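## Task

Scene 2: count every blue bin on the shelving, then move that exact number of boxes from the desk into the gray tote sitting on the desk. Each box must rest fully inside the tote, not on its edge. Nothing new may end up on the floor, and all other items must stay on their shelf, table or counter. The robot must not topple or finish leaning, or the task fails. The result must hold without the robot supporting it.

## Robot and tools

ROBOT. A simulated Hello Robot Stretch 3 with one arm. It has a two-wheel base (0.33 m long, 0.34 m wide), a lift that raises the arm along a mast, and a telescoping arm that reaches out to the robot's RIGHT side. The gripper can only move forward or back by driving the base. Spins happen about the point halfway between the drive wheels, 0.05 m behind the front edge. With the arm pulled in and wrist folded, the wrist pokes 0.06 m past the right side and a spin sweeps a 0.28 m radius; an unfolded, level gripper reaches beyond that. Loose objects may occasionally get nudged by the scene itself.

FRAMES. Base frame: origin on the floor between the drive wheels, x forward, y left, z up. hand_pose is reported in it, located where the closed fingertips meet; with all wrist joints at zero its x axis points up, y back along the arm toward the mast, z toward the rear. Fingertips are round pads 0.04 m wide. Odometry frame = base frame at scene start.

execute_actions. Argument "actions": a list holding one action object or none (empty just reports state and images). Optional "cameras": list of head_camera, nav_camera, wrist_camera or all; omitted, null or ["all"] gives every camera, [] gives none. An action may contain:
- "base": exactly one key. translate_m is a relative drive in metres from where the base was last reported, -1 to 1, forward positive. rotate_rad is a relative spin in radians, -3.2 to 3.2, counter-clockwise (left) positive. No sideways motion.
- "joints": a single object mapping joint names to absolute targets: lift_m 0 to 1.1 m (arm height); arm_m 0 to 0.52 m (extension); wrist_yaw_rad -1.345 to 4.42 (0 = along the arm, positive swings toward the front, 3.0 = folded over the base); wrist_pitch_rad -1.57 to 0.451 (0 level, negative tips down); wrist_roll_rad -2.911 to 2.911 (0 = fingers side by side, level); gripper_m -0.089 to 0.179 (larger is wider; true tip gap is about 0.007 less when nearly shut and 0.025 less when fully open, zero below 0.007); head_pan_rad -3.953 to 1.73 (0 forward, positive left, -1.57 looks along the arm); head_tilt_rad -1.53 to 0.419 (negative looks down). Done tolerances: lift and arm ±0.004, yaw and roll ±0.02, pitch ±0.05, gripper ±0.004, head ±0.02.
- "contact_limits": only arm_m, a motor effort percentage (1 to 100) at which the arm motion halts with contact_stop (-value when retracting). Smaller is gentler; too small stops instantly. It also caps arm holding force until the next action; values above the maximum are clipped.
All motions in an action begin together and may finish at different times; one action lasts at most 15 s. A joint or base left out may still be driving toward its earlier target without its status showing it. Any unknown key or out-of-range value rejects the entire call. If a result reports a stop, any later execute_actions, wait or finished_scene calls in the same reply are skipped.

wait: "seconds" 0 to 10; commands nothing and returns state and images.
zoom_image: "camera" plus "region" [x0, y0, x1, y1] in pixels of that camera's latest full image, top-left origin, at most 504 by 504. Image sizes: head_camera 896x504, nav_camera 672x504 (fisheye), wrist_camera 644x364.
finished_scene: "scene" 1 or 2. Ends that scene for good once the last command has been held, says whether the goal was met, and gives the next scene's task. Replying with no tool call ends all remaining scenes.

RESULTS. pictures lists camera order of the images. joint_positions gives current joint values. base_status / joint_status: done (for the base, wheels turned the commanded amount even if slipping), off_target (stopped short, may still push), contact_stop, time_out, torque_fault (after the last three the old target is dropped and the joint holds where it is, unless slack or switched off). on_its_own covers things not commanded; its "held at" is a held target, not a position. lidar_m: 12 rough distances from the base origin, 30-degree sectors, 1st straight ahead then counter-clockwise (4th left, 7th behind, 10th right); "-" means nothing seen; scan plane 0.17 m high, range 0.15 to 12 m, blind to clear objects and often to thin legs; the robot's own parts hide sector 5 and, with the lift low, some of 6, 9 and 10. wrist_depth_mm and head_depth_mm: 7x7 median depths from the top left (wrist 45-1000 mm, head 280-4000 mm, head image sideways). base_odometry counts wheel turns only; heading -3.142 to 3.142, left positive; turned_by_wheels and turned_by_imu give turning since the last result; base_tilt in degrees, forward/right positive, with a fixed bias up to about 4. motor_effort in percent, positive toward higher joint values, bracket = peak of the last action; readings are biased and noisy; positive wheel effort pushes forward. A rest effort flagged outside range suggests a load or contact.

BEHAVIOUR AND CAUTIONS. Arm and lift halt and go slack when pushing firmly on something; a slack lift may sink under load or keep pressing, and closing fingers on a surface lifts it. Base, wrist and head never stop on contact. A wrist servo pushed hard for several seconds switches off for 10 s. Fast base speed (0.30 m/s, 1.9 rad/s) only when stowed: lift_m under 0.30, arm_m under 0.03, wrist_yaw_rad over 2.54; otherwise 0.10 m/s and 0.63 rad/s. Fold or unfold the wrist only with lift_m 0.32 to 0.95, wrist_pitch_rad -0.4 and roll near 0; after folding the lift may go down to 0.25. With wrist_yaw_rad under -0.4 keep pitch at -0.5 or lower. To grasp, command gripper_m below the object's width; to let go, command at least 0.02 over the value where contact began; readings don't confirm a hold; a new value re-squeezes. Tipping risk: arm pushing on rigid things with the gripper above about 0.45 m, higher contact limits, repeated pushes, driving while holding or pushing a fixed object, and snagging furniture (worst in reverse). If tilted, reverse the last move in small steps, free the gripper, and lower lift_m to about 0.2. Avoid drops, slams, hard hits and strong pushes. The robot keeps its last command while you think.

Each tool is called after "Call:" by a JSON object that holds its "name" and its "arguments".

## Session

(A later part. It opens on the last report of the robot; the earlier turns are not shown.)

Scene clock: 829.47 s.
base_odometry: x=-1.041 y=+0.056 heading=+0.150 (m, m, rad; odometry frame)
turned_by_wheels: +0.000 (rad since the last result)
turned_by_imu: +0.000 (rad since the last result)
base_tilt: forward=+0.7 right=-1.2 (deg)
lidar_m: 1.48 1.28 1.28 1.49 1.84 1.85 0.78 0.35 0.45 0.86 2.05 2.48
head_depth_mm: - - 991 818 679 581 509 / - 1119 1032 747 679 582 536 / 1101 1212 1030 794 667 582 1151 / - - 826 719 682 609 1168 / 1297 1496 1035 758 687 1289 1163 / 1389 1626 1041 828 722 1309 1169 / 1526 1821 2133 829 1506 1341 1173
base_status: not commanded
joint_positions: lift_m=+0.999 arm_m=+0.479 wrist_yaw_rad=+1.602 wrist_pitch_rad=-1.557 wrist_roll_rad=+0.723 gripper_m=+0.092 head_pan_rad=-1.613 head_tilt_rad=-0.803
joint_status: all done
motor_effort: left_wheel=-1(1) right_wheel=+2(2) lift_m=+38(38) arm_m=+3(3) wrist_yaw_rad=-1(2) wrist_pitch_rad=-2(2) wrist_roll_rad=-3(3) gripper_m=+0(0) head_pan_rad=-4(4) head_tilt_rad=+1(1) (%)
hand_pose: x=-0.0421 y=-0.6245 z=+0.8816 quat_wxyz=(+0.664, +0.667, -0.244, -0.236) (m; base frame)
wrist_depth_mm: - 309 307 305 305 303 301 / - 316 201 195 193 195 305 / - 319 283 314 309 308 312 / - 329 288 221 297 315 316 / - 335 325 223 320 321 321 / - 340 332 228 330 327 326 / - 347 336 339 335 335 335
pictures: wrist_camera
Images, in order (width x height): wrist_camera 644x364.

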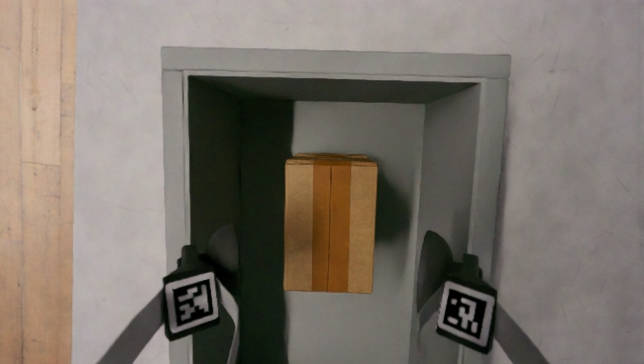

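Call:
{"name": "execute_actions", "arguments": {"actions": [{"base": {"rotate_rad": -0.956}, "joints": {"arm_m": 0.24, "wrist_roll_rad": -0.635, "gripper_m": 0.118}}], "cameras": ["wrist_camera", "head_camera"]}}

Scene clock: 850.57 s.
base_odometry: x=-1.041 y=+0.056 heading=-0.806 (m, m, rad; odometry frame)
turned_by_wheels: -0.956 (rad since the last result)
turned_by_imu: -0.944 (rad since the last result)
base_tilt: forward=+0.7 right=-1.3 (deg)
lidar_m: 2.51 2.19 1.41 1.28 1.29 2.03 1.84 1.74 0.35 0.35 0.45 0.86
head_depth_mm: - - 1021 816 677 580 1156 / - 1086 1030 804 680 581 1139 / - - - 798 634 583 1103 / - - - 788 668 584 928 / 863 989 1080 779 687 585 540 / 857 959 1036 829 688 587 531 / 835 937 1015 830 688 588 513
base_status: done
joint_positions: lift_m=+0.999 arm_m=+0.240 wrist_yaw_rad=+1.602 wrist_pitch_rad=-1.558 wrist_roll_rad=-0.631 gripper_m=+0.118 head_pan_rad=-1.613 head_tilt_rad=-0.803
joint_status: all done
motor_effort: left_wheel=+1(7) right_wheel=-1(7) lift_m=+38(37) arm_m=-4(4) wrist_yaw_rad=+0(1) wrist_pitch_rad=-2(2) wrist_roll_rad=-2(5) gripper_m=+1(80) head_pan_rad=-5(5) head_tilt_rad=+0(1) (%)
hand_pose: x=-0.0420 y=-0.3861 z=+0.8816 quat_wxyz=(+0.670, +0.667, +0.226, +0.234) (m; base frame)
wrist_depth_mm: - - 312 306 306 304 302 / - - 312 312 308 309 306 / - - 320 318 314 314 313 / - - 325 275 321 320 318 / - - 333 279 327 325 325 / - 343 338 335 335 329 304 / - 348 344 341 341 338 285
pictures: head_camera (sideways: a quarter turn clockwise sets it upright), wrist_camera
Images, in order (width x height): head_camera 896x504, wrist_camera 644x364.

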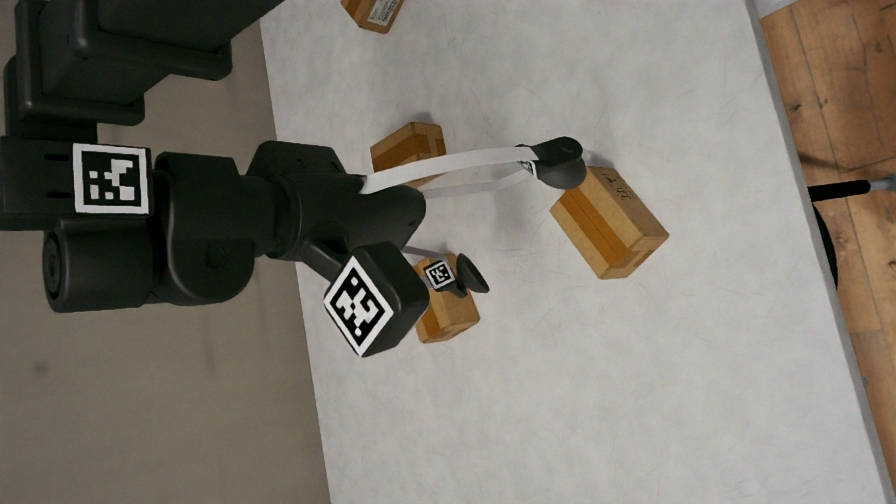

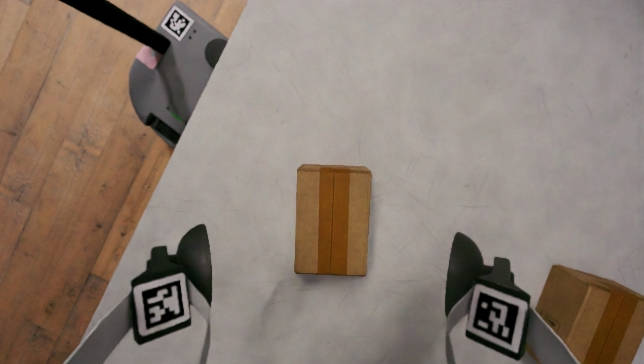

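Call:
{"name": "zoom_image", "arguments": {"camera": "wrist_camera", "region": [260, 145, 400, 295]}}

Region (260, 145, 400, 295) of wrist_camera's 644x364 image, scaled by 3.360; it fills the left 470 columns of this view, and the rest is white.

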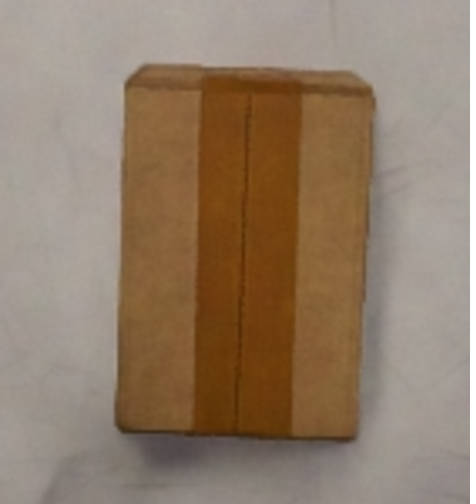

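Call:
{"name": "execute_actions", "arguments": {"actions": [{"base": {"rotate_rad": -0.013}, "joints": {"lift_m": 0.870, "arm_m": 0.248}}], "cameras": ["wrist_camera"]}}

Call:
{"name": "execute_actions", "arguments": {"actions": [{"joints": {"gripper_m": 0.02}}], "cameras": ["wrist_camera"]}}

Scene clock: 879.10 s.
base_odometry: x=-1.041 y=+0.056 heading=-0.819 (m, m, rad; odometry frame)
turned_by_wheels: -0.013 (rad since the last result)
turned_by_imu: -0.014 (rad since the last result)
base_tilt: forward=+0.7 right=-1.2 (deg)
lidar_m: 2.36 2.23 1.42 1.28 1.29 2.04 1.84 1.77 0.35 0.35 0.45 0.86
head_depth_mm: 976 1118 1044 - - 569 1135 / 951 1085 - 795 679 581 1145 / 921 1044 - 792 664 582 1099 / 901 1018 - - 609 583 929 / 877 989 1036 787 671 585 541 / 858 964 1038 828 688 586 531 / 838 938 1011 832 687 587 513
base_status: done
joint_positions: lift_m=+0.871 arm_m=+0.248 wrist_yaw_rad=+1.602 wrist_pitch_rad=-1.558 wrist_roll_rad=-0.631 gripper_m=+0.118 head_pan_rad=-1.613 head_tilt_rad=-0.803
joint_status: all done
motor_effort: left_wheel=+1(6) right_wheel=-1(6) lift_m=+15(34) arm_m=+3(5) wrist_yaw_rad=-1(1) wrist_pitch_rad=-2(2) wrist_roll_rad=-3(2) gripper_m=+0(1) head_pan_rad=-4(4) head_tilt_rad=+1(0) (%)
hand_pose: x=-0.0420 y=-0.3934 z=+0.7527 quat_wxyz=(+0.670, +0.667, +0.226, +0.234) (m; base frame)
wrist_depth_mm: 881 185 185 183 183 182 181 / 890 189 187 187 186 185 184 / 904 194 192 191 190 188 187 / 556 196 195 145 191 191 190 / 202 199 198 146 195 195 194 / 205 203 203 149 199 199 198 / 208 208 206 152 203 204 201
pictures: wrist_camera
Images, in order (width x height): wrist_camera 644x364.

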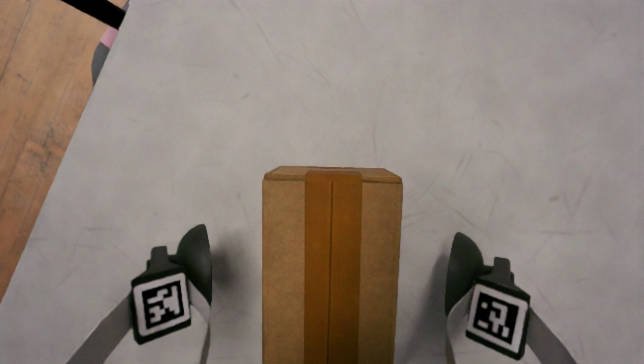

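Scene clock: 880.57 s.
base_odometry: x=-1.041 y=+0.056 heading=-0.819 (m, m, rad; odometry frame)
turned_by_wheels: +0.000 (rad since the last result)
turned_by_imu: +0.000 (rad since the last result)
base_tilt: forward=+0.7 right=-1.3 (deg)
lidar_m: 2.36 2.23 1.41 1.28 1.29 2.04 1.85 1.77 0.35 0.35 0.45 0.86
head_depth_mm: 975 1121 1046 - - 570 1133 / 948 1083 - 793 680 582 1143 / 924 1046 - 793 682 582 1104 / 901 1013 - - 605 582 927 / 876 993 1042 786 669 585 540 / 854 967 1041 829 688 586 530 / 835 938 1012 832 688 588 513
base_status: not commanded
joint_positions: lift_m=+0.871 arm_m=+0.248 wrist_yaw_rad=+1.602 wrist_pitch_rad=-1.558 wrist_roll_rad=-0.631 gripper_m=+0.021 head_pan_rad=-1.613 head_tilt_rad=-0.803
joint_status: all done
motor_effort: left_wheel=+2(2) right_wheel=-1(1) lift_m=+15(15) arm_m=+2(3) wrist_yaw_rad=-2(1) wrist_pitch_rad=-2(2) wrist_roll_rad=-2(2) gripper_m=-15(91) head_pan_rad=-5(4) head_tilt_rad=+0(1) (%)
hand_pose: x=-0.0420 y=-0.3934 z=+0.7527 quat_wxyz=(+0.670, +0.667, +0.226, +0.234) (m; base frame)
wrist_depth_mm: 875 186 185 183 183 182 181 / 883 190 187 187 186 185 183 / 919 193 191 190 189 189 186 / 560 197 195 141 191 192 191 / 201 199 198 143 194 195 194 / 204 203 147 145 146 199 198 / 208 208 207 148 203 202 202
pictures: wrist_camera
Images, in order (width x height): wrist_camera 644x364.

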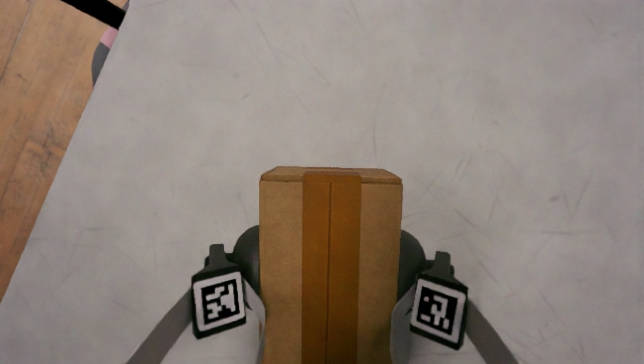

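Call:
{"name": "execute_actions", "arguments": {"actions": [{"base": {"rotate_rad": 0.48}, "joints": {"lift_m": 1.008, "arm_m": 0.385, "wrist_roll_rad": 0.3}}], "cameras": []}}

Call:
{"name": "execute_actions", "arguments": {"actions": [{"base": {"rotate_rad": 0.339}, "joints": {"arm_m": 0.42, "wrist_roll_rad": 0.58}}], "cameras": ["wrist_camera", "head_camera"]}}

Scene clock: 902.03 s.
base_odometry: x=-1.041 y=+0.056 heading=-0.339 (m, m, rad; odometry frame)
turned_by_wheels: +0.480 (rad since the last result)
turned_by_imu: +0.471 (rad since the last result)
base_tilt: forward=+0.7 right=-1.2 (deg)
lidar_m: 2.38 1.45 1.28 1.28 2.08 1.84 1.85 0.78 0.35 0.45 0.86 2.19
head_depth_mm: - 981 1015 760 679 581 517 / - 978 1027 798 682 581 528 / 891 964 1029 798 682 583 539 / - - 1034 777 683 583 1103 / 922 1010 1040 778 685 586 1127 / 934 1076 1041 755 655 586 1152 / 954 1102 1050 751 658 589 1177
base_status: done
joint_positions: lift_m=+1.007 arm_m=+0.385 wrist_yaw_rad=+1.602 wrist_pitch_rad=-1.558 wrist_roll_rad=+0.295 gripper_m=+0.021 head_pan_rad=-1.613 head_tilt_rad=-0.803
joint_status: all done
motor_effort: left_wheel=-1(6) right_wheel=+2(8) lift_m=+38(39) arm_m=+3(5) wrist_yaw_rad=-2(2) wrist_pitch_rad=-2(2) wrist_roll_rad=+4(5) gripper_m=-15(15) head_pan_rad=-4(4) head_tilt_rad=+1(0) (%)
hand_pose: x=-0.0422 y=-0.5305 z=+0.8896 quat_wxyz=(+0.700, +0.701, -0.098, -0.089) (m; base frame)
wrist_depth_mm: 319 204 310 308 199 308 307 / 326 326 321 318 317 317 313 / 331 327 329 324 322 321 318 / 338 335 333 142 326 327 325 / 347 341 335 143 332 332 328 / 353 348 147 146 145 339 334 / 361 354 352 149 347 344 343
pictures: none
No camera images: the call's "cameras" was empty. Leave "cameras" out to get every camera's image.

Scene clock: 903.87 s.
base_odometry: x=-1.041 y=+0.056 heading=+0.000 (m, m, rad; odometry frame)
turned_by_wheels: +0.339 (rad since the last result)
turned_by_imu: +0.333 (rad since the last result)
base_tilt: forward=+0.7 right=-1.2 (deg)
lidar_m: 1.63 1.29 1.28 1.39 1.87 1.85 0.78 0.35 0.45 0.86 1.63 2.48
head_depth_mm: - 1013 1005 818 681 580 507 / - 1039 1023 818 681 581 527 / 986 1095 1035 755 683 584 1125 / - - 640 795 666 585 1166 / 1129 1221 1036 718 685 624 1165 / 1188 1364 1039 745 686 1282 1171 / 1270 1491 1047 785 706 1340 1171
base_status: done
joint_positions: lift_m=+1.007 arm_m=+0.420 wrist_yaw_rad=+1.602 wrist_pitch_rad=-1.558 wrist_roll_rad=+0.575 gripper_m=+0.021 head_pan_rad=-1.613 head_tilt_rad=-0.803
joint_status: all done
motor_effort: left_wheel=-1(8) right_wheel=+3(9) lift_m=+38(38) arm_m=+3(3) wrist_yaw_rad=-1(2) wrist_pitch_rad=-2(2) wrist_roll_rad=+4(3) gripper_m=-16(14) head_pan_rad=-4(4) head_tilt_rad=+1(1) (%)
hand_pose: x=-0.0422 y=-0.5655 z=+0.8896 quat_wxyz=(+0.680, +0.682, -0.194, -0.186) (m; base frame)
wrist_depth_mm: - 318 277 215 303 307 308 / - 325 283 219 301 313 314 / - 328 288 319 318 317 315 / - 335 260 142 256 325 323 / - 343 234 143 225 329 331 / - 346 147 145 145 337 336 / - 360 225 148 222 341 342
pictures: head_camera (sideways: a quarter turn clockwise sets it upright), wrist_camera
Images, in order (width x height): head_camera 896x504, wrist_camera 644x364.

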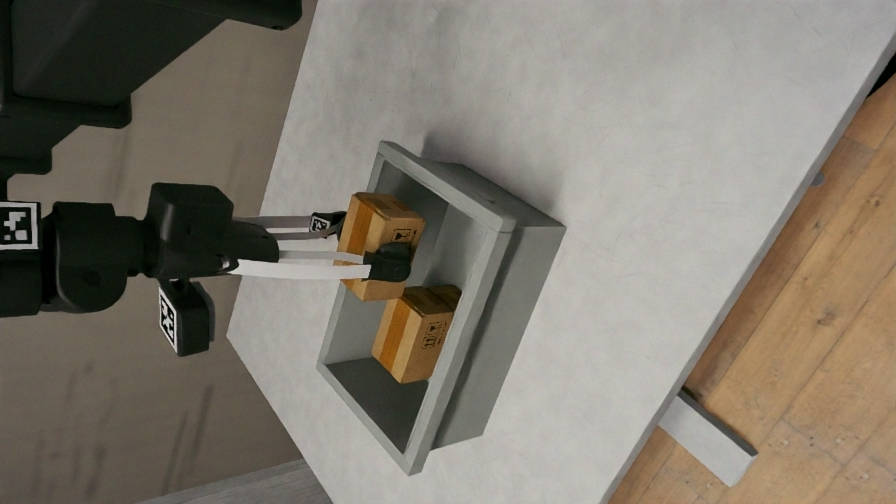

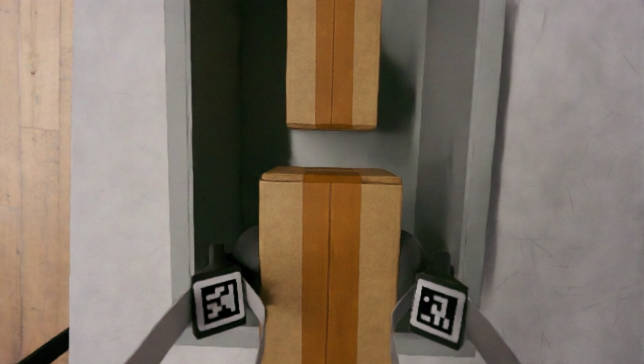

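Call:
{"name": "execute_actions", "arguments": {"actions": [{"joints": {"lift_m": 0.873}}], "cameras": ["wrist_camera"]}}

Call:
{"name": "execute_actions", "arguments": {"actions": [{"joints": {"gripper_m": 0.092}}], "cameras": ["wrist_camera"]}}

Call:
{"name": "execute_actions", "arguments": {"actions": [{"joints": {"lift_m": 1.0}}], "cameras": ["wrist_camera"]}}

Scene clock: 936.47 s.
base_odometry: x=-1.041 y=+0.056 heading=+0.000 (m, m, rad; odometry frame)
turned_by_wheels: +0.000 (rad since the last result)
turned_by_imu: -0.001 (rad since the last result)
base_tilt: forward=+0.7 right=-1.3 (deg)
lidar_m: 1.63 1.30 1.28 1.39 1.86 1.85 0.78 0.35 0.45 0.86 1.64 2.47
head_depth_mm: 880 983 1024 - - 568 506 / 930 1024 - 799 673 581 527 / 980 1062 1027 753 681 581 1122 / 1044 - - 721 665 584 1160 / 1112 1245 850 717 685 624 1168 / 1178 1366 1042 746 687 1289 1166 / 1272 1500 1042 787 708 1337 1172
base_status: not commanded
joint_positions: lift_m=+0.874 arm_m=+0.420 wrist_yaw_rad=+1.602 wrist_pitch_rad=-1.558 wrist_roll_rad=+0.575 gripper_m=+0.021 head_pan_rad=-1.613 head_tilt_rad=-0.803
joint_status: all done
motor_effort: left_wheel=-2(2) right_wheel=+2(2) lift_m=+16(35) arm_m=+3(4) wrist_yaw_rad=-2(2) wrist_pitch_rad=-2(2) wrist_roll_rad=+4(4) gripper_m=-15(15) head_pan_rad=-4(4) head_tilt_rad=+0(0) (%)
hand_pose: x=-0.0422 y=-0.5655 z=+0.7557 quat_wxyz=(+0.680, +0.682, -0.194, -0.186) (m; base frame)
wrist_depth_mm: 111 148 89 88 87 164 107 / 111 149 91 90 89 163 106 / 112 151 191 189 188 161 106 / 113 152 194 142 190 160 105 / 114 153 197 143 193 158 104 / 114 154 147 145 145 157 104 / 115 145 199 148 194 145 103
pictures: wrist_camera
Images, in order (width x height): wrist_camera 644x364.

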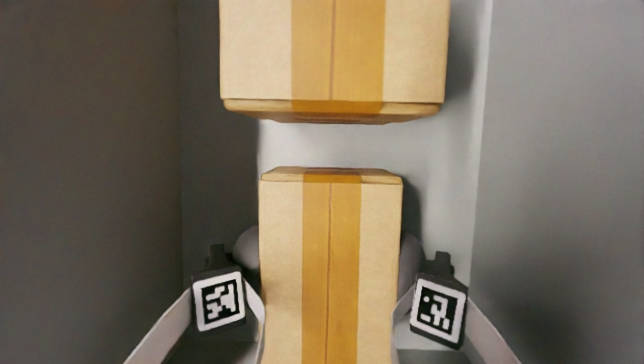

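Scene clock: 937.67 s.
base_odometry: x=-1.041 y=+0.056 heading=+0.000 (m, m, rad; odometry frame)
turned_by_wheels: +0.000 (rad since the last result)
turned_by_imu: +0.000 (rad since the last result)
base_tilt: forward=+0.7 right=-1.3 (deg)
lidar_m: 1.64 1.30 1.28 1.38 1.87 1.85 0.78 0.35 0.45 0.86 1.64 2.48
head_depth_mm: 879 981 1028 - - 570 507 / 928 1025 - 796 672 581 526 / 979 1062 1030 755 681 581 1121 / 1041 - - 725 668 584 1166 / 1110 1250 852 718 684 624 1165 / 1179 1360 1047 746 686 1282 1175 / 1263 1499 1043 786 706 1335 1171
base_status: not commanded
joint_positions: lift_m=+0.874 arm_m=+0.420 wrist_yaw_rad=+1.602 wrist_pitch_rad=-1.558 wrist_roll_rad=+0.575 gripper_m=+0.092 head_pan_rad=-1.613 head_tilt_rad=-0.803
joint_status: all done
motor_effort: left_wheel=-1(2) right_wheel=+3(3) lift_m=+16(16) arm_m=+3(3) wrist_yaw_rad=-2(1) wrist_pitch_rad=-2(2) wrist_roll_rad=+4(4) gripper_m=-1(83) head_pan_rad=-3(3) head_tilt_rad=+0(0) (%)
hand_pose: x=-0.0422 y=-0.5655 z=+0.7557 quat_wxyz=(+0.680, +0.682, -0.194, -0.186) (m; base frame)
wrist_depth_mm: 111 148 89 88 88 165 107 / 111 149 91 89 89 163 106 / 112 151 192 189 189 162 105 / 113 152 194 144 192 161 105 / 113 153 198 146 194 158 104 / 114 144 201 149 173 146 103 / 114 151 200 152 195 141 103
pictures: wrist_camera
Images, in order (width x height): wrist_camera 644x364.

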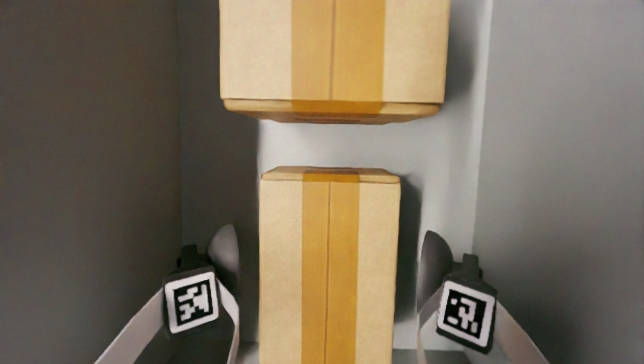

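Scene clock: 939.67 s.
base_odometry: x=-1.041 y=+0.056 heading=+0.000 (m, m, rad; odometry frame)
turned_by_wheels: +0.000 (rad since the last result)
turned_by_imu: -0.001 (rad since the last result)
base_tilt: forward=+0.7 right=-1.2 (deg)
lidar_m: 1.63 1.30 1.28 1.39 1.87 1.84 0.78 0.35 0.45 0.86 1.63 2.47
head_depth_mm: - - 993 818 680 581 507 / - 1051 1032 821 680 581 527 / 1000 1094 1032 754 682 584 1122 / - - 999 734 670 585 1162 / 1126 1222 1035 715 686 624 1164 / 1182 1360 1040 746 688 1289 1167 / 1276 1491 1046 785 706 1331 1168
base_status: not commanded
joint_positions: lift_m=+0.999 arm_m=+0.420 wrist_yaw_rad=+1.602 wrist_pitch_rad=-1.558 wrist_roll_rad=+0.575 gripper_m=+0.092 head_pan_rad=-1.613 head_tilt_rad=-0.803
joint_status: all done
motor_effort: left_wheel=-2(2) right_wheel=+3(2) lift_m=+38(38) arm_m=+3(3) wrist_yaw_rad=-2(1) wrist_pitch_rad=-2(2) wrist_roll_rad=+4(4) gripper_m=+0(1) head_pan_rad=-4(4) head_tilt_rad=+0(1) (%)
hand_pose: x=-0.0422 y=-0.5655 z=+0.8816 quat_wxyz=(+0.680, +0.682, -0.194, -0.186) (m; base frame)
wrist_depth_mm: - 309 278 208 299 214 300 / - 313 281 211 302 211 305 / - 321 287 312 309 309 309 / - 327 291 271 316 315 317 / - 333 326 275 321 325 320 / - 341 285 278 290 330 328 / - 348 222 215 214 335 334
pictures: wrist_camera
Images, in order (width x height): wrist_camera 644x364.

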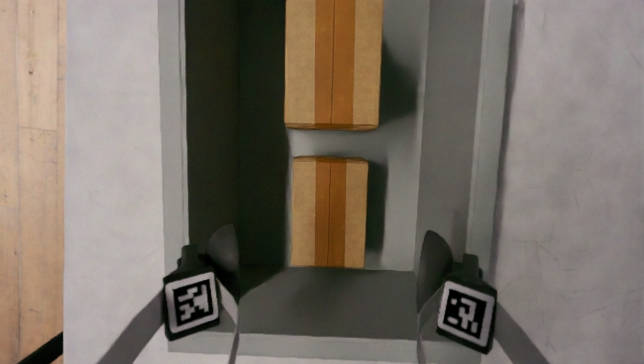

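Call:
{"name": "execute_actions", "arguments": {"actions": [{"base": {"rotate_rad": -0.712}, "joints": {"arm_m": 0.49, "wrist_roll_rad": -0.285, "gripper_m": 0.118}}], "cameras": ["wrist_camera"]}}

Call:
{"name": "zoom_image", "arguments": {"camera": "wrist_camera", "region": [250, 135, 410, 295]}}

Scene clock: 956.70 s.
base_odometry: x=-1.041 y=+0.056 heading=-0.712 (m, m, rad; odometry frame)
turned_by_wheels: -0.712 (rad since the last result)
turned_by_imu: -0.702 (rad since the last result)
base_tilt: forward=+0.6 right=-1.3 (deg)
lidar_m: 2.47 1.95 1.36 1.28 1.31 1.95 1.84 1.54 0.35 0.71 0.45 0.86
head_depth_mm: - - 1009 819 678 580 1141 / - 1040 1027 795 679 581 1120 / 909 1021 1032 819 683 583 1040 / - - 997 778 684 584 927 / 871 1007 1036 826 685 585 540 / 857 965 1040 832 686 585 531 / 840 949 1026 829 688 588 531
base_status: done
joint_positions: lift_m=+0.999 arm_m=+0.490 wrist_yaw_rad=+1.602 wrist_pitch_rad=-1.558 wrist_roll_rad=-0.280 gripper_m=+0.118 head_pan_rad=-1.613 head_tilt_rad=-0.803
joint_status: all done
motor_effort: left_wheel=+1(8) right_wheel=-1(8) lift_m=+38(38) arm_m=+3(0) wrist_yaw_rad=-1(1) wrist_pitch_rad=-2(2) wrist_roll_rad=-3(1) gripper_m=+0(82) head_pan_rad=-4(4) head_tilt_rad=+1(1) (%)
hand_pose: x=-0.0422 y=-0.6354 z=+0.8816 quat_wxyz=(+0.699, +0.698, +0.105, +0.113) (m; base frame)
wrist_depth_mm: 313 308 308 305 305 301 301 / 317 315 313 312 307 306 304 / 321 320 317 316 314 314 313 / 329 327 323 274 321 318 317 / 333 331 327 279 325 324 323 / 342 340 338 336 332 332 329 / 347 347 341 341 340 339 333
pictures: wrist_camera
Images, in order (width x height): wrist_camera 644x364.

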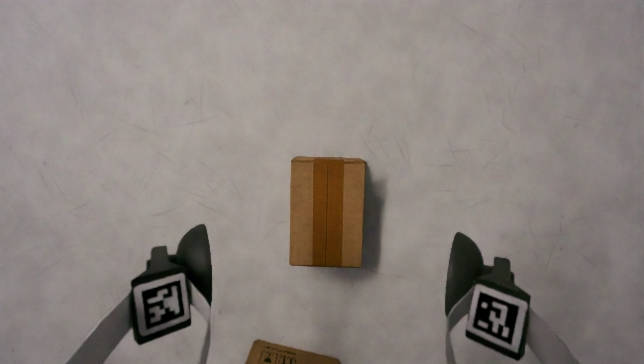

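Region (250, 135, 410, 295) of wrist_camera's 644x364 image, scaled by 3.150.

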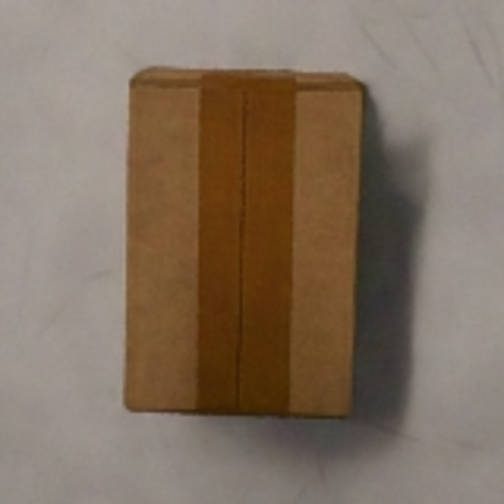

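Call:
{"name": "execute_actions", "arguments": {"actions": [{"joints": {"lift_m": 0.870}}], "cameras": ["wrist_camera"]}}

Call:
{"name": "execute_actions", "arguments": {"actions": [{"joints": {"gripper_m": 0.02}}], "cameras": ["wrist_camera"]}}

Scene clock: 965.97 s.
base_odometry: x=-1.041 y=+0.056 heading=-0.712 (m, m, rad; odometry frame)
turned_by_wheels: +0.000 (rad since the last result)
turned_by_imu: -0.001 (rad since the last result)
base_tilt: forward=+0.7 right=-1.2 (deg)
lidar_m: 2.48 1.95 1.36 1.28 1.31 1.95 1.85 1.55 0.35 0.71 0.45 0.86
head_depth_mm: 926 1054 1057 - - 568 1139 / 901 1023 - 796 679 582 1118 / 896 1020 994 821 681 582 1042 / 876 - 982 776 681 583 931 / 863 982 1040 827 683 585 540 / 857 965 1040 830 688 586 531 / 844 951 1027 835 687 587 531
base_status: not commanded
joint_positions: lift_m=+0.871 arm_m=+0.490 wrist_yaw_rad=+1.602 wrist_pitch_rad=-1.558 wrist_roll_rad=-0.280 gripper_m=+0.118 head_pan_rad=-1.613 head_tilt_rad=-0.803
joint_status: all done
motor_effort: left_wheel=+1(1) right_wheel=-1(1) lift_m=+15(33) arm_m=+3(3) wrist_yaw_rad=-1(2) wrist_pitch_rad=-2(2) wrist_roll_rad=-3(3) gripper_m=+1(1) head_pan_rad=-4(4) head_tilt_rad=+1(1) (%)
hand_pose: x=-0.0422 y=-0.6354 z=+0.7527 quat_wxyz=(+0.699, +0.698, +0.105, +0.113) (m; base frame)
wrist_depth_mm: 186 185 184 183 182 181 180 / 190 188 188 186 186 184 184 / 193 192 190 189 188 187 186 / 196 197 193 144 192 191 190 / 200 199 197 146 195 195 193 / 206 203 200 148 198 198 197 / 209 208 205 151 203 203 200
pictures: wrist_camera
Images, in order (width x height): wrist_camera 644x364.

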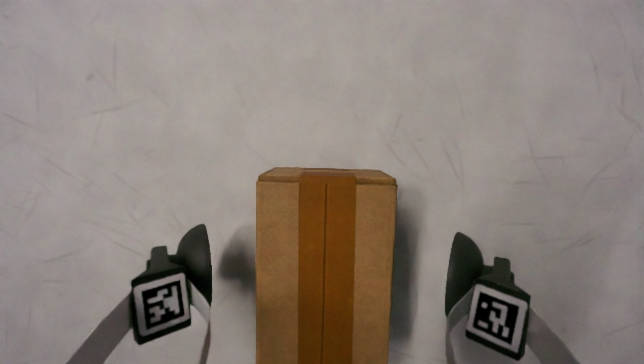

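Scene clock: 967.43 s.
base_odometry: x=-1.041 y=+0.056 heading=-0.712 (m, m, rad; odometry frame)
turned_by_wheels: +0.000 (rad since the last result)
turned_by_imu: +0.000 (rad since the last result)
base_tilt: forward=+0.7 right=-1.2 (deg)
lidar_m: 2.48 1.95 1.36 1.28 1.31 1.95 1.85 1.55 0.35 0.71 0.45 0.86
head_depth_mm: 922 1044 1059 - - 569 1140 / 907 1015 - 799 678 582 1120 / 891 1018 995 822 681 583 1039 / 876 - 981 777 683 585 928 / 863 973 1038 824 686 585 540 / 857 961 1040 828 687 585 532 / 841 948 1024 832 687 588 532
base_status: not commanded
joint_positions: lift_m=+0.871 arm_m=+0.490 wrist_yaw_rad=+1.602 wrist_pitch_rad=-1.558 wrist_roll_rad=-0.280 gripper_m=+0.021 head_pan_rad=-1.613 head_tilt_rad=-0.803
joint_status: all done
motor_effort: left_wheel=+1(1) right_wheel=-1(1) lift_m=+15(15) arm_m=+2(3) wrist_yaw_rad=-1(2) wrist_pitch_rad=-2(2) wrist_roll_rad=-3(3) gripper_m=-16(92) head_pan_rad=-4(4) head_tilt_rad=+1(1) (%)
hand_pose: x=-0.0422 y=-0.6354 z=+0.7527 quat_wxyz=(+0.699, +0.698, +0.105, +0.113) (m; base frame)
wrist_depth_mm: 186 185 184 182 182 181 180 / 190 188 187 187 185 185 182 / 193 193 191 190 188 187 186 / 196 196 195 141 191 191 190 / 201 199 197 142 194 194 194 / 204 203 147 145 144 197 196 / 209 208 207 148 202 201 200
pictures: wrist_camera
Images, in order (width x height): wrist_camera 644x364.

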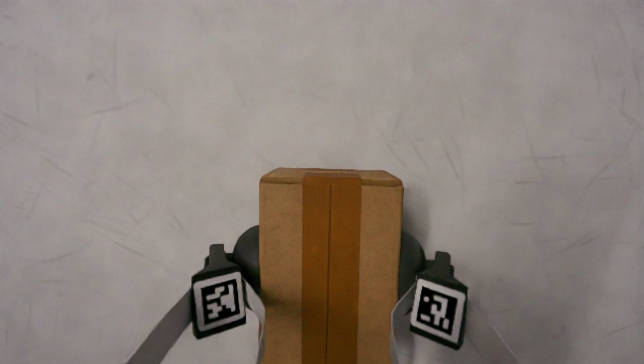

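Call:
{"name": "execute_actions", "arguments": {"actions": [{"base": {"rotate_rad": 0.37}, "joints": {"lift_m": 1.008, "arm_m": 0.42, "wrist_roll_rad": 0.58}}], "cameras": []}}

Call:
{"name": "execute_actions", "arguments": {"actions": [{"base": {"rotate_rad": 0.342}}], "cameras": ["wrist_camera", "head_camera"]}}

Scene clock: 979.50 s.
base_odometry: x=-1.041 y=+0.056 heading=-0.342 (m, m, rad; odometry frame)
turned_by_wheels: +0.370 (rad since the last result)
turned_by_imu: +0.363 (rad since the last result)
base_tilt: forward=+0.7 right=-1.3 (deg)
lidar_m: 2.40 1.45 1.28 1.29 2.08 1.85 1.85 0.78 0.35 0.45 0.86 2.17
head_depth_mm: - 973 1020 814 678 580 525 / - 968 1028 818 678 581 528 / 884 987 1031 819 681 583 540 / - - 638 801 683 583 1102 / 922 1051 1039 800 686 584 1125 / 934 1066 1045 729 653 586 1146 / 954 1094 1047 740 655 587 1174
base_status: done
joint_positions: lift_m=+1.007 arm_m=+0.420 wrist_yaw_rad=+1.602 wrist_pitch_rad=-1.558 wrist_roll_rad=+0.575 gripper_m=+0.021 head_pan_rad=-1.613 head_tilt_rad=-0.803
joint_status: all done
motor_effort: left_wheel=-1(7) right_wheel=+2(8) lift_m=+39(40) arm_m=-4(2) wrist_yaw_rad=-1(1) wrist_pitch_rad=-2(2) wrist_roll_rad=+4(4) gripper_m=-16(15) head_pan_rad=-4(4) head_tilt_rad=+0(1) (%)
hand_pose: x=-0.0423 y=-0.5662 z=+0.8896 quat_wxyz=(+0.680, +0.682, -0.194, -0.186) (m; base frame)
wrist_depth_mm: 252 310 283 309 309 309 308 / 237 289 205 317 317 316 313 / 213 231 327 325 321 321 314 / 341 335 330 141 328 328 325 / 343 342 337 142 333 332 329 / 352 351 147 145 144 337 336 / 360 357 353 148 347 346 345
pictures: none
No camera images: the call's "cameras" was empty. Leave "cameras" out to get every camera's image.

Scene clock: 981.40 s.
base_odometry: x=-1.041 y=+0.056 heading=+0.000 (m, m, rad; odometry frame)
turned_by_wheels: +0.342 (rad since the last result)
turned_by_imu: +0.336 (rad since the last result)
base_tilt: forward=+0.8 right=-1.2 (deg)
lidar_m: 1.63 1.30 1.28 1.39 1.86 1.84 0.78 0.35 0.45 0.86 1.64 2.48
head_depth_mm: - 1021 1029 814 678 581 507 / - 1041 1023 818 681 582 527 / 986 1096 1035 756 682 583 1123 / - - 641 725 669 585 1173 / 1121 1220 1040 714 686 622 1172 / 1179 1363 1045 741 688 1288 1175 / 1272 1489 1047 785 705 1342 1177
base_status: done
joint_positions: lift_m=+1.007 arm_m=+0.420 wrist_yaw_rad=+1.602 wrist_pitch_rad=-1.558 wrist_roll_rad=+0.575 gripper_m=+0.021 head_pan_rad=-1.613 head_tilt_rad=-0.803
joint_status: not commanded
motor_effort: left_wheel=-1(8) right_wheel=+2(10) lift_m=+38(39) arm_m=-3(4) wrist_yaw_rad=-1(2) wrist_pitch_rad=-2(2) wrist_roll_rad=+4(4) gripper_m=-15(16) head_pan_rad=-4(3) head_tilt_rad=+1(0) (%)
hand_pose: x=-0.0423 y=-0.5662 z=+0.8896 quat_wxyz=(+0.680, +0.682, -0.194, -0.186) (m; base frame)
wrist_depth_mm: - 315 280 215 303 305 308 / - 322 285 219 299 313 311 / - 332 290 321 317 318 319 / - 335 262 141 254 323 324 / - 341 236 143 222 330 331 / - 346 147 145 144 338 335 / - 356 225 148 221 346 342
pictures: head_camera (sideways: a quarter turn clockwise sets it upright), wrist_camera
Images, in order (width x height): head_camera 896x504, wrist_camera 644x364.

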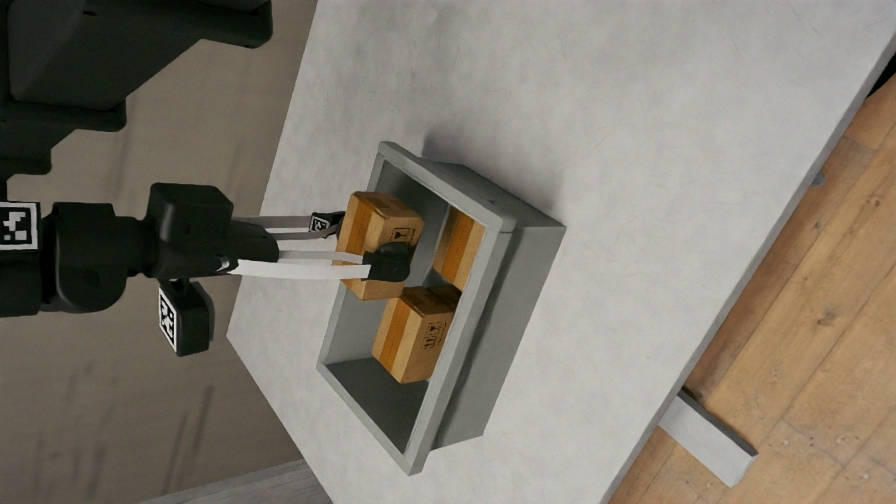

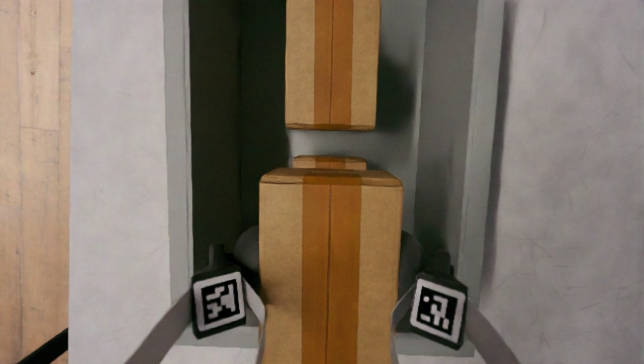

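Aligned over the third box. Placing the last one.

Call:
{"name": "execute_actions", "arguments": {"actions": [{"joints": {"lift_m": 0.923}}], "cameras": ["wrist_camera"]}}

Call:
{"name": "execute_actions", "arguments": {"actions": [{"joints": {"gripper_m": 0.092}}], "cameras": ["wrist_camera"]}}

Call:
{"name": "execute_actions", "arguments": {"actions": [{"joints": {"lift_m": 1.0, "head_pan_rad": -2.0}}]}}

Scene clock: 990.03 s.
base_odometry: x=-1.041 y=+0.056 heading=+0.000 (m, m, rad; odometry frame)
turned_by_wheels: +0.000 (rad since the last result)
turned_by_imu: -0.001 (rad since the last result)
base_tilt: forward=+0.7 right=-1.2 (deg)
lidar_m: 1.64 1.30 1.28 1.38 1.87 1.84 0.78 0.35 0.45 0.86 1.63 2.47
head_depth_mm: 880 964 - - 661 581 508 / 921 - 960 817 679 580 528 / 957 1142 993 751 680 585 1119 / 1023 - - 676 667 584 1172 / 1100 1256 826 716 686 624 1172 / 1186 1363 1043 746 685 1284 1172 / 1267 1506 1045 786 704 1343 1170
base_status: not commanded
joint_positions: lift_m=+0.924 arm_m=+0.420 wrist_yaw_rad=+1.602 wrist_pitch_rad=-1.558 wrist_roll_rad=+0.575 gripper_m=+0.021 head_pan_rad=-1.613 head_tilt_rad=-0.803
joint_status: all done
motor_effort: left_wheel=-2(2) right_wheel=+2(3) lift_m=+16(34) arm_m=-3(3) wrist_yaw_rad=-2(1) wrist_pitch_rad=-2(2) wrist_roll_rad=+4(4) gripper_m=-14(15) head_pan_rad=-4(4) head_tilt_rad=+1(1) (%)
hand_pose: x=-0.0423 y=-0.5662 z=+0.8057 quat_wxyz=(+0.680, +0.682, -0.194, -0.186) (m; base frame)
wrist_depth_mm: 122 149 231 135 227 163 118 / 124 150 235 138 232 162 124 / 127 151 239 239 237 160 123 / 251 153 243 141 240 159 124 / 255 155 236 142 223 158 244 / 261 156 146 145 144 156 250 / 265 146 199 148 195 143 254
pictures: wrist_camera
Images, in order (width x height): wrist_camera 644x364.

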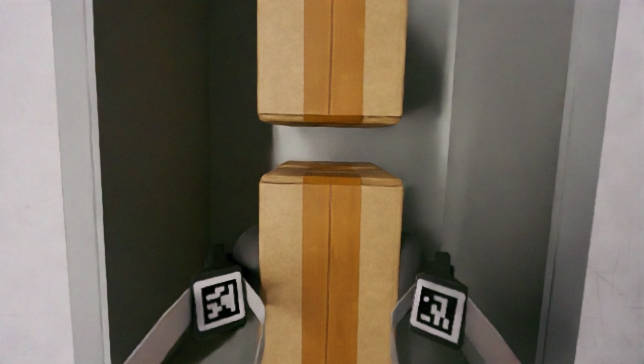

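Scene clock: 991.23 s.
base_odometry: x=-1.041 y=+0.056 heading=+0.000 (m, m, rad; odometry frame)
turned_by_wheels: +0.000 (rad since the last result)
turned_by_imu: +0.000 (rad since the last result)
base_tilt: forward=+0.7 right=-1.2 (deg)
lidar_m: 1.63 1.30 1.29 1.39 1.87 1.84 0.78 0.35 0.45 0.86 1.63 2.47
head_depth_mm: 881 964 - - 663 579 509 / 922 - 960 819 679 581 527 / 957 1137 997 745 681 583 1123 / 1025 - - 683 668 584 1166 / 1101 1249 825 716 684 626 1163 / 1187 1360 1043 745 685 1290 1177 / 1272 1492 1053 785 709 1334 1166
base_status: not commanded
joint_positions: lift_m=+0.924 arm_m=+0.420 wrist_yaw_rad=+1.602 wrist_pitch_rad=-1.558 wrist_roll_rad=+0.575 gripper_m=+0.092 head_pan_rad=-1.613 head_tilt_rad=-0.803
joint_status: all done
motor_effort: left_wheel=-1(2) right_wheel=+3(2) lift_m=+16(16) arm_m=-4(3) wrist_yaw_rad=-1(1) wrist_pitch_rad=-2(2) wrist_roll_rad=+4(4) gripper_m=+0(79) head_pan_rad=-5(4) head_tilt_rad=+0(1) (%)
hand_pose: x=-0.0423 y=-0.5662 z=+0.8057 quat_wxyz=(+0.680, +0.682, -0.194, -0.186) (m; base frame)
wrist_depth_mm: 122 149 230 135 228 163 118 / 125 151 234 138 231 162 123 / 127 152 239 237 237 160 123 / 251 153 244 145 239 159 239 / 255 154 242 146 234 157 245 / 261 145 254 148 199 145 249 / 267 152 201 152 196 140 255
pictures: wrist_camera
Images, in order (width x height): wrist_camera 644x364.

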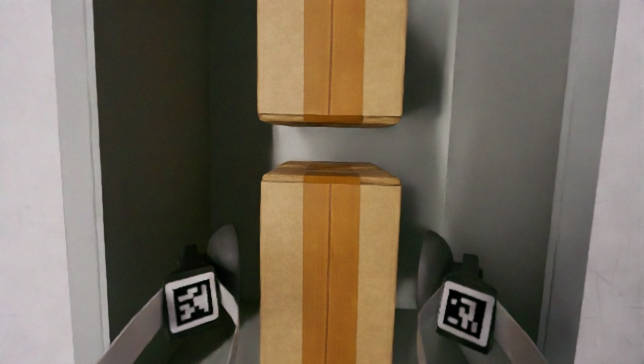

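Scene clock: 992.77 s.
base_odometry: x=-1.041 y=+0.056 heading=+0.000 (m, m, rad; odometry frame)
turned_by_wheels: +0.000 (rad since the last result)
turned_by_imu: +0.000 (rad since the last result)
base_tilt: forward=+0.8 right=-1.2 (deg)
lidar_m: 1.63 1.30 1.28 1.39 1.86 1.84 0.78 0.35 0.45 0.86 1.63 2.48
head_depth_mm: 847 918 - - 646 579 527 / 857 - - - 679 581 536 / 860 - - 819 682 582 539 / 866 - 968 825 684 584 1105 / 872 - 1024 820 683 585 1121 / - 1075 1038 692 658 586 1149 / 969 1047 1048 680 645 587 1147
base_status: not commanded
joint_positions: lift_m=+0.999 arm_m=+0.420 wrist_yaw_rad=+1.602 wrist_pitch_rad=-1.558 wrist_roll_rad=+0.575 gripper_m=+0.092 head_pan_rad=-1.993 head_tilt_rad=-0.803
joint_status: all done
motor_effort: left_wheel=-1(2) right_wheel=+3(2) lift_m=+38(40) arm_m=-3(4) wrist_yaw_rad=-2(1) wrist_pitch_rad=-2(2) wrist_roll_rad=+4(4) gripper_m=+0(0) head_pan_rad=-4(31) head_tilt_rad=+1(0) (%)
hand_pose: x=-0.0423 y=-0.5662 z=+0.8817 quat_wxyz=(+0.680, +0.682, -0.194, -0.186) (m; base frame)
wrist_depth_mm: - 310 281 208 299 211 300 / - 314 286 211 297 304 304 / - 319 289 312 309 312 309 / - 325 294 221 290 316 315 / - 334 326 224 323 321 319 / - 343 285 228 292 329 329 / - 348 222 216 215 335 334
pictures: head_camera (sideways: a quarter turn clockwise sets it upright), nav_camera (sideways: a quarter turn counterclockwise sets it upright), wrist_camera
Images, in order (width x height): head_camera 896x504, nav_camera 672x504, wrist_camera 644x364.

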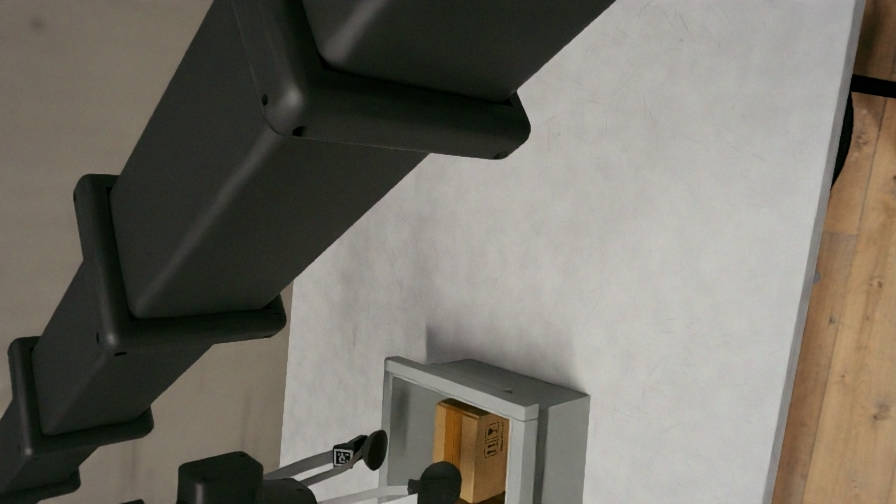

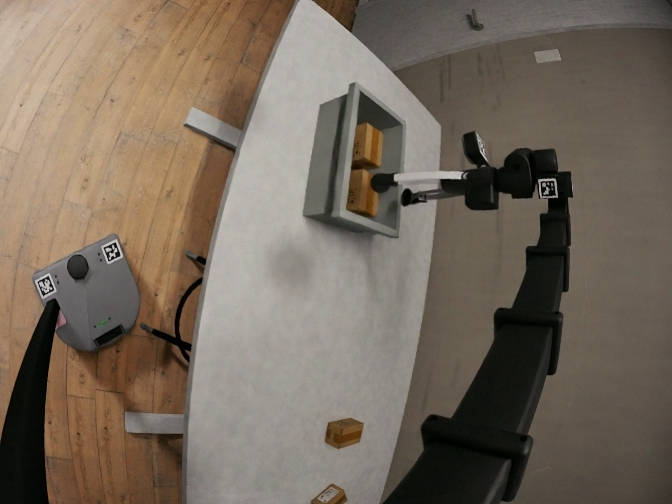

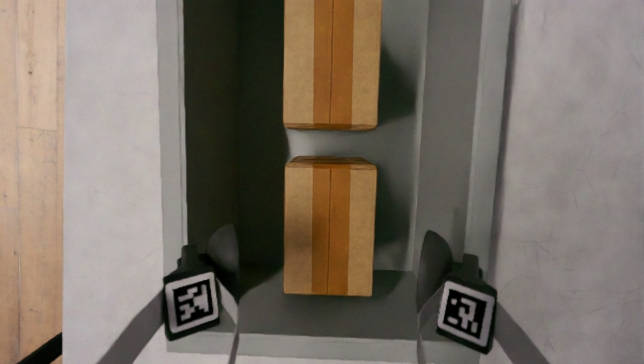

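Four boxes sit inside the tote below the rim, two remain on the desk, and the gripper is clear.

Call:
{"name": "finished_scene", "arguments": {"scene": 2}}

The scene is finished: the task was done.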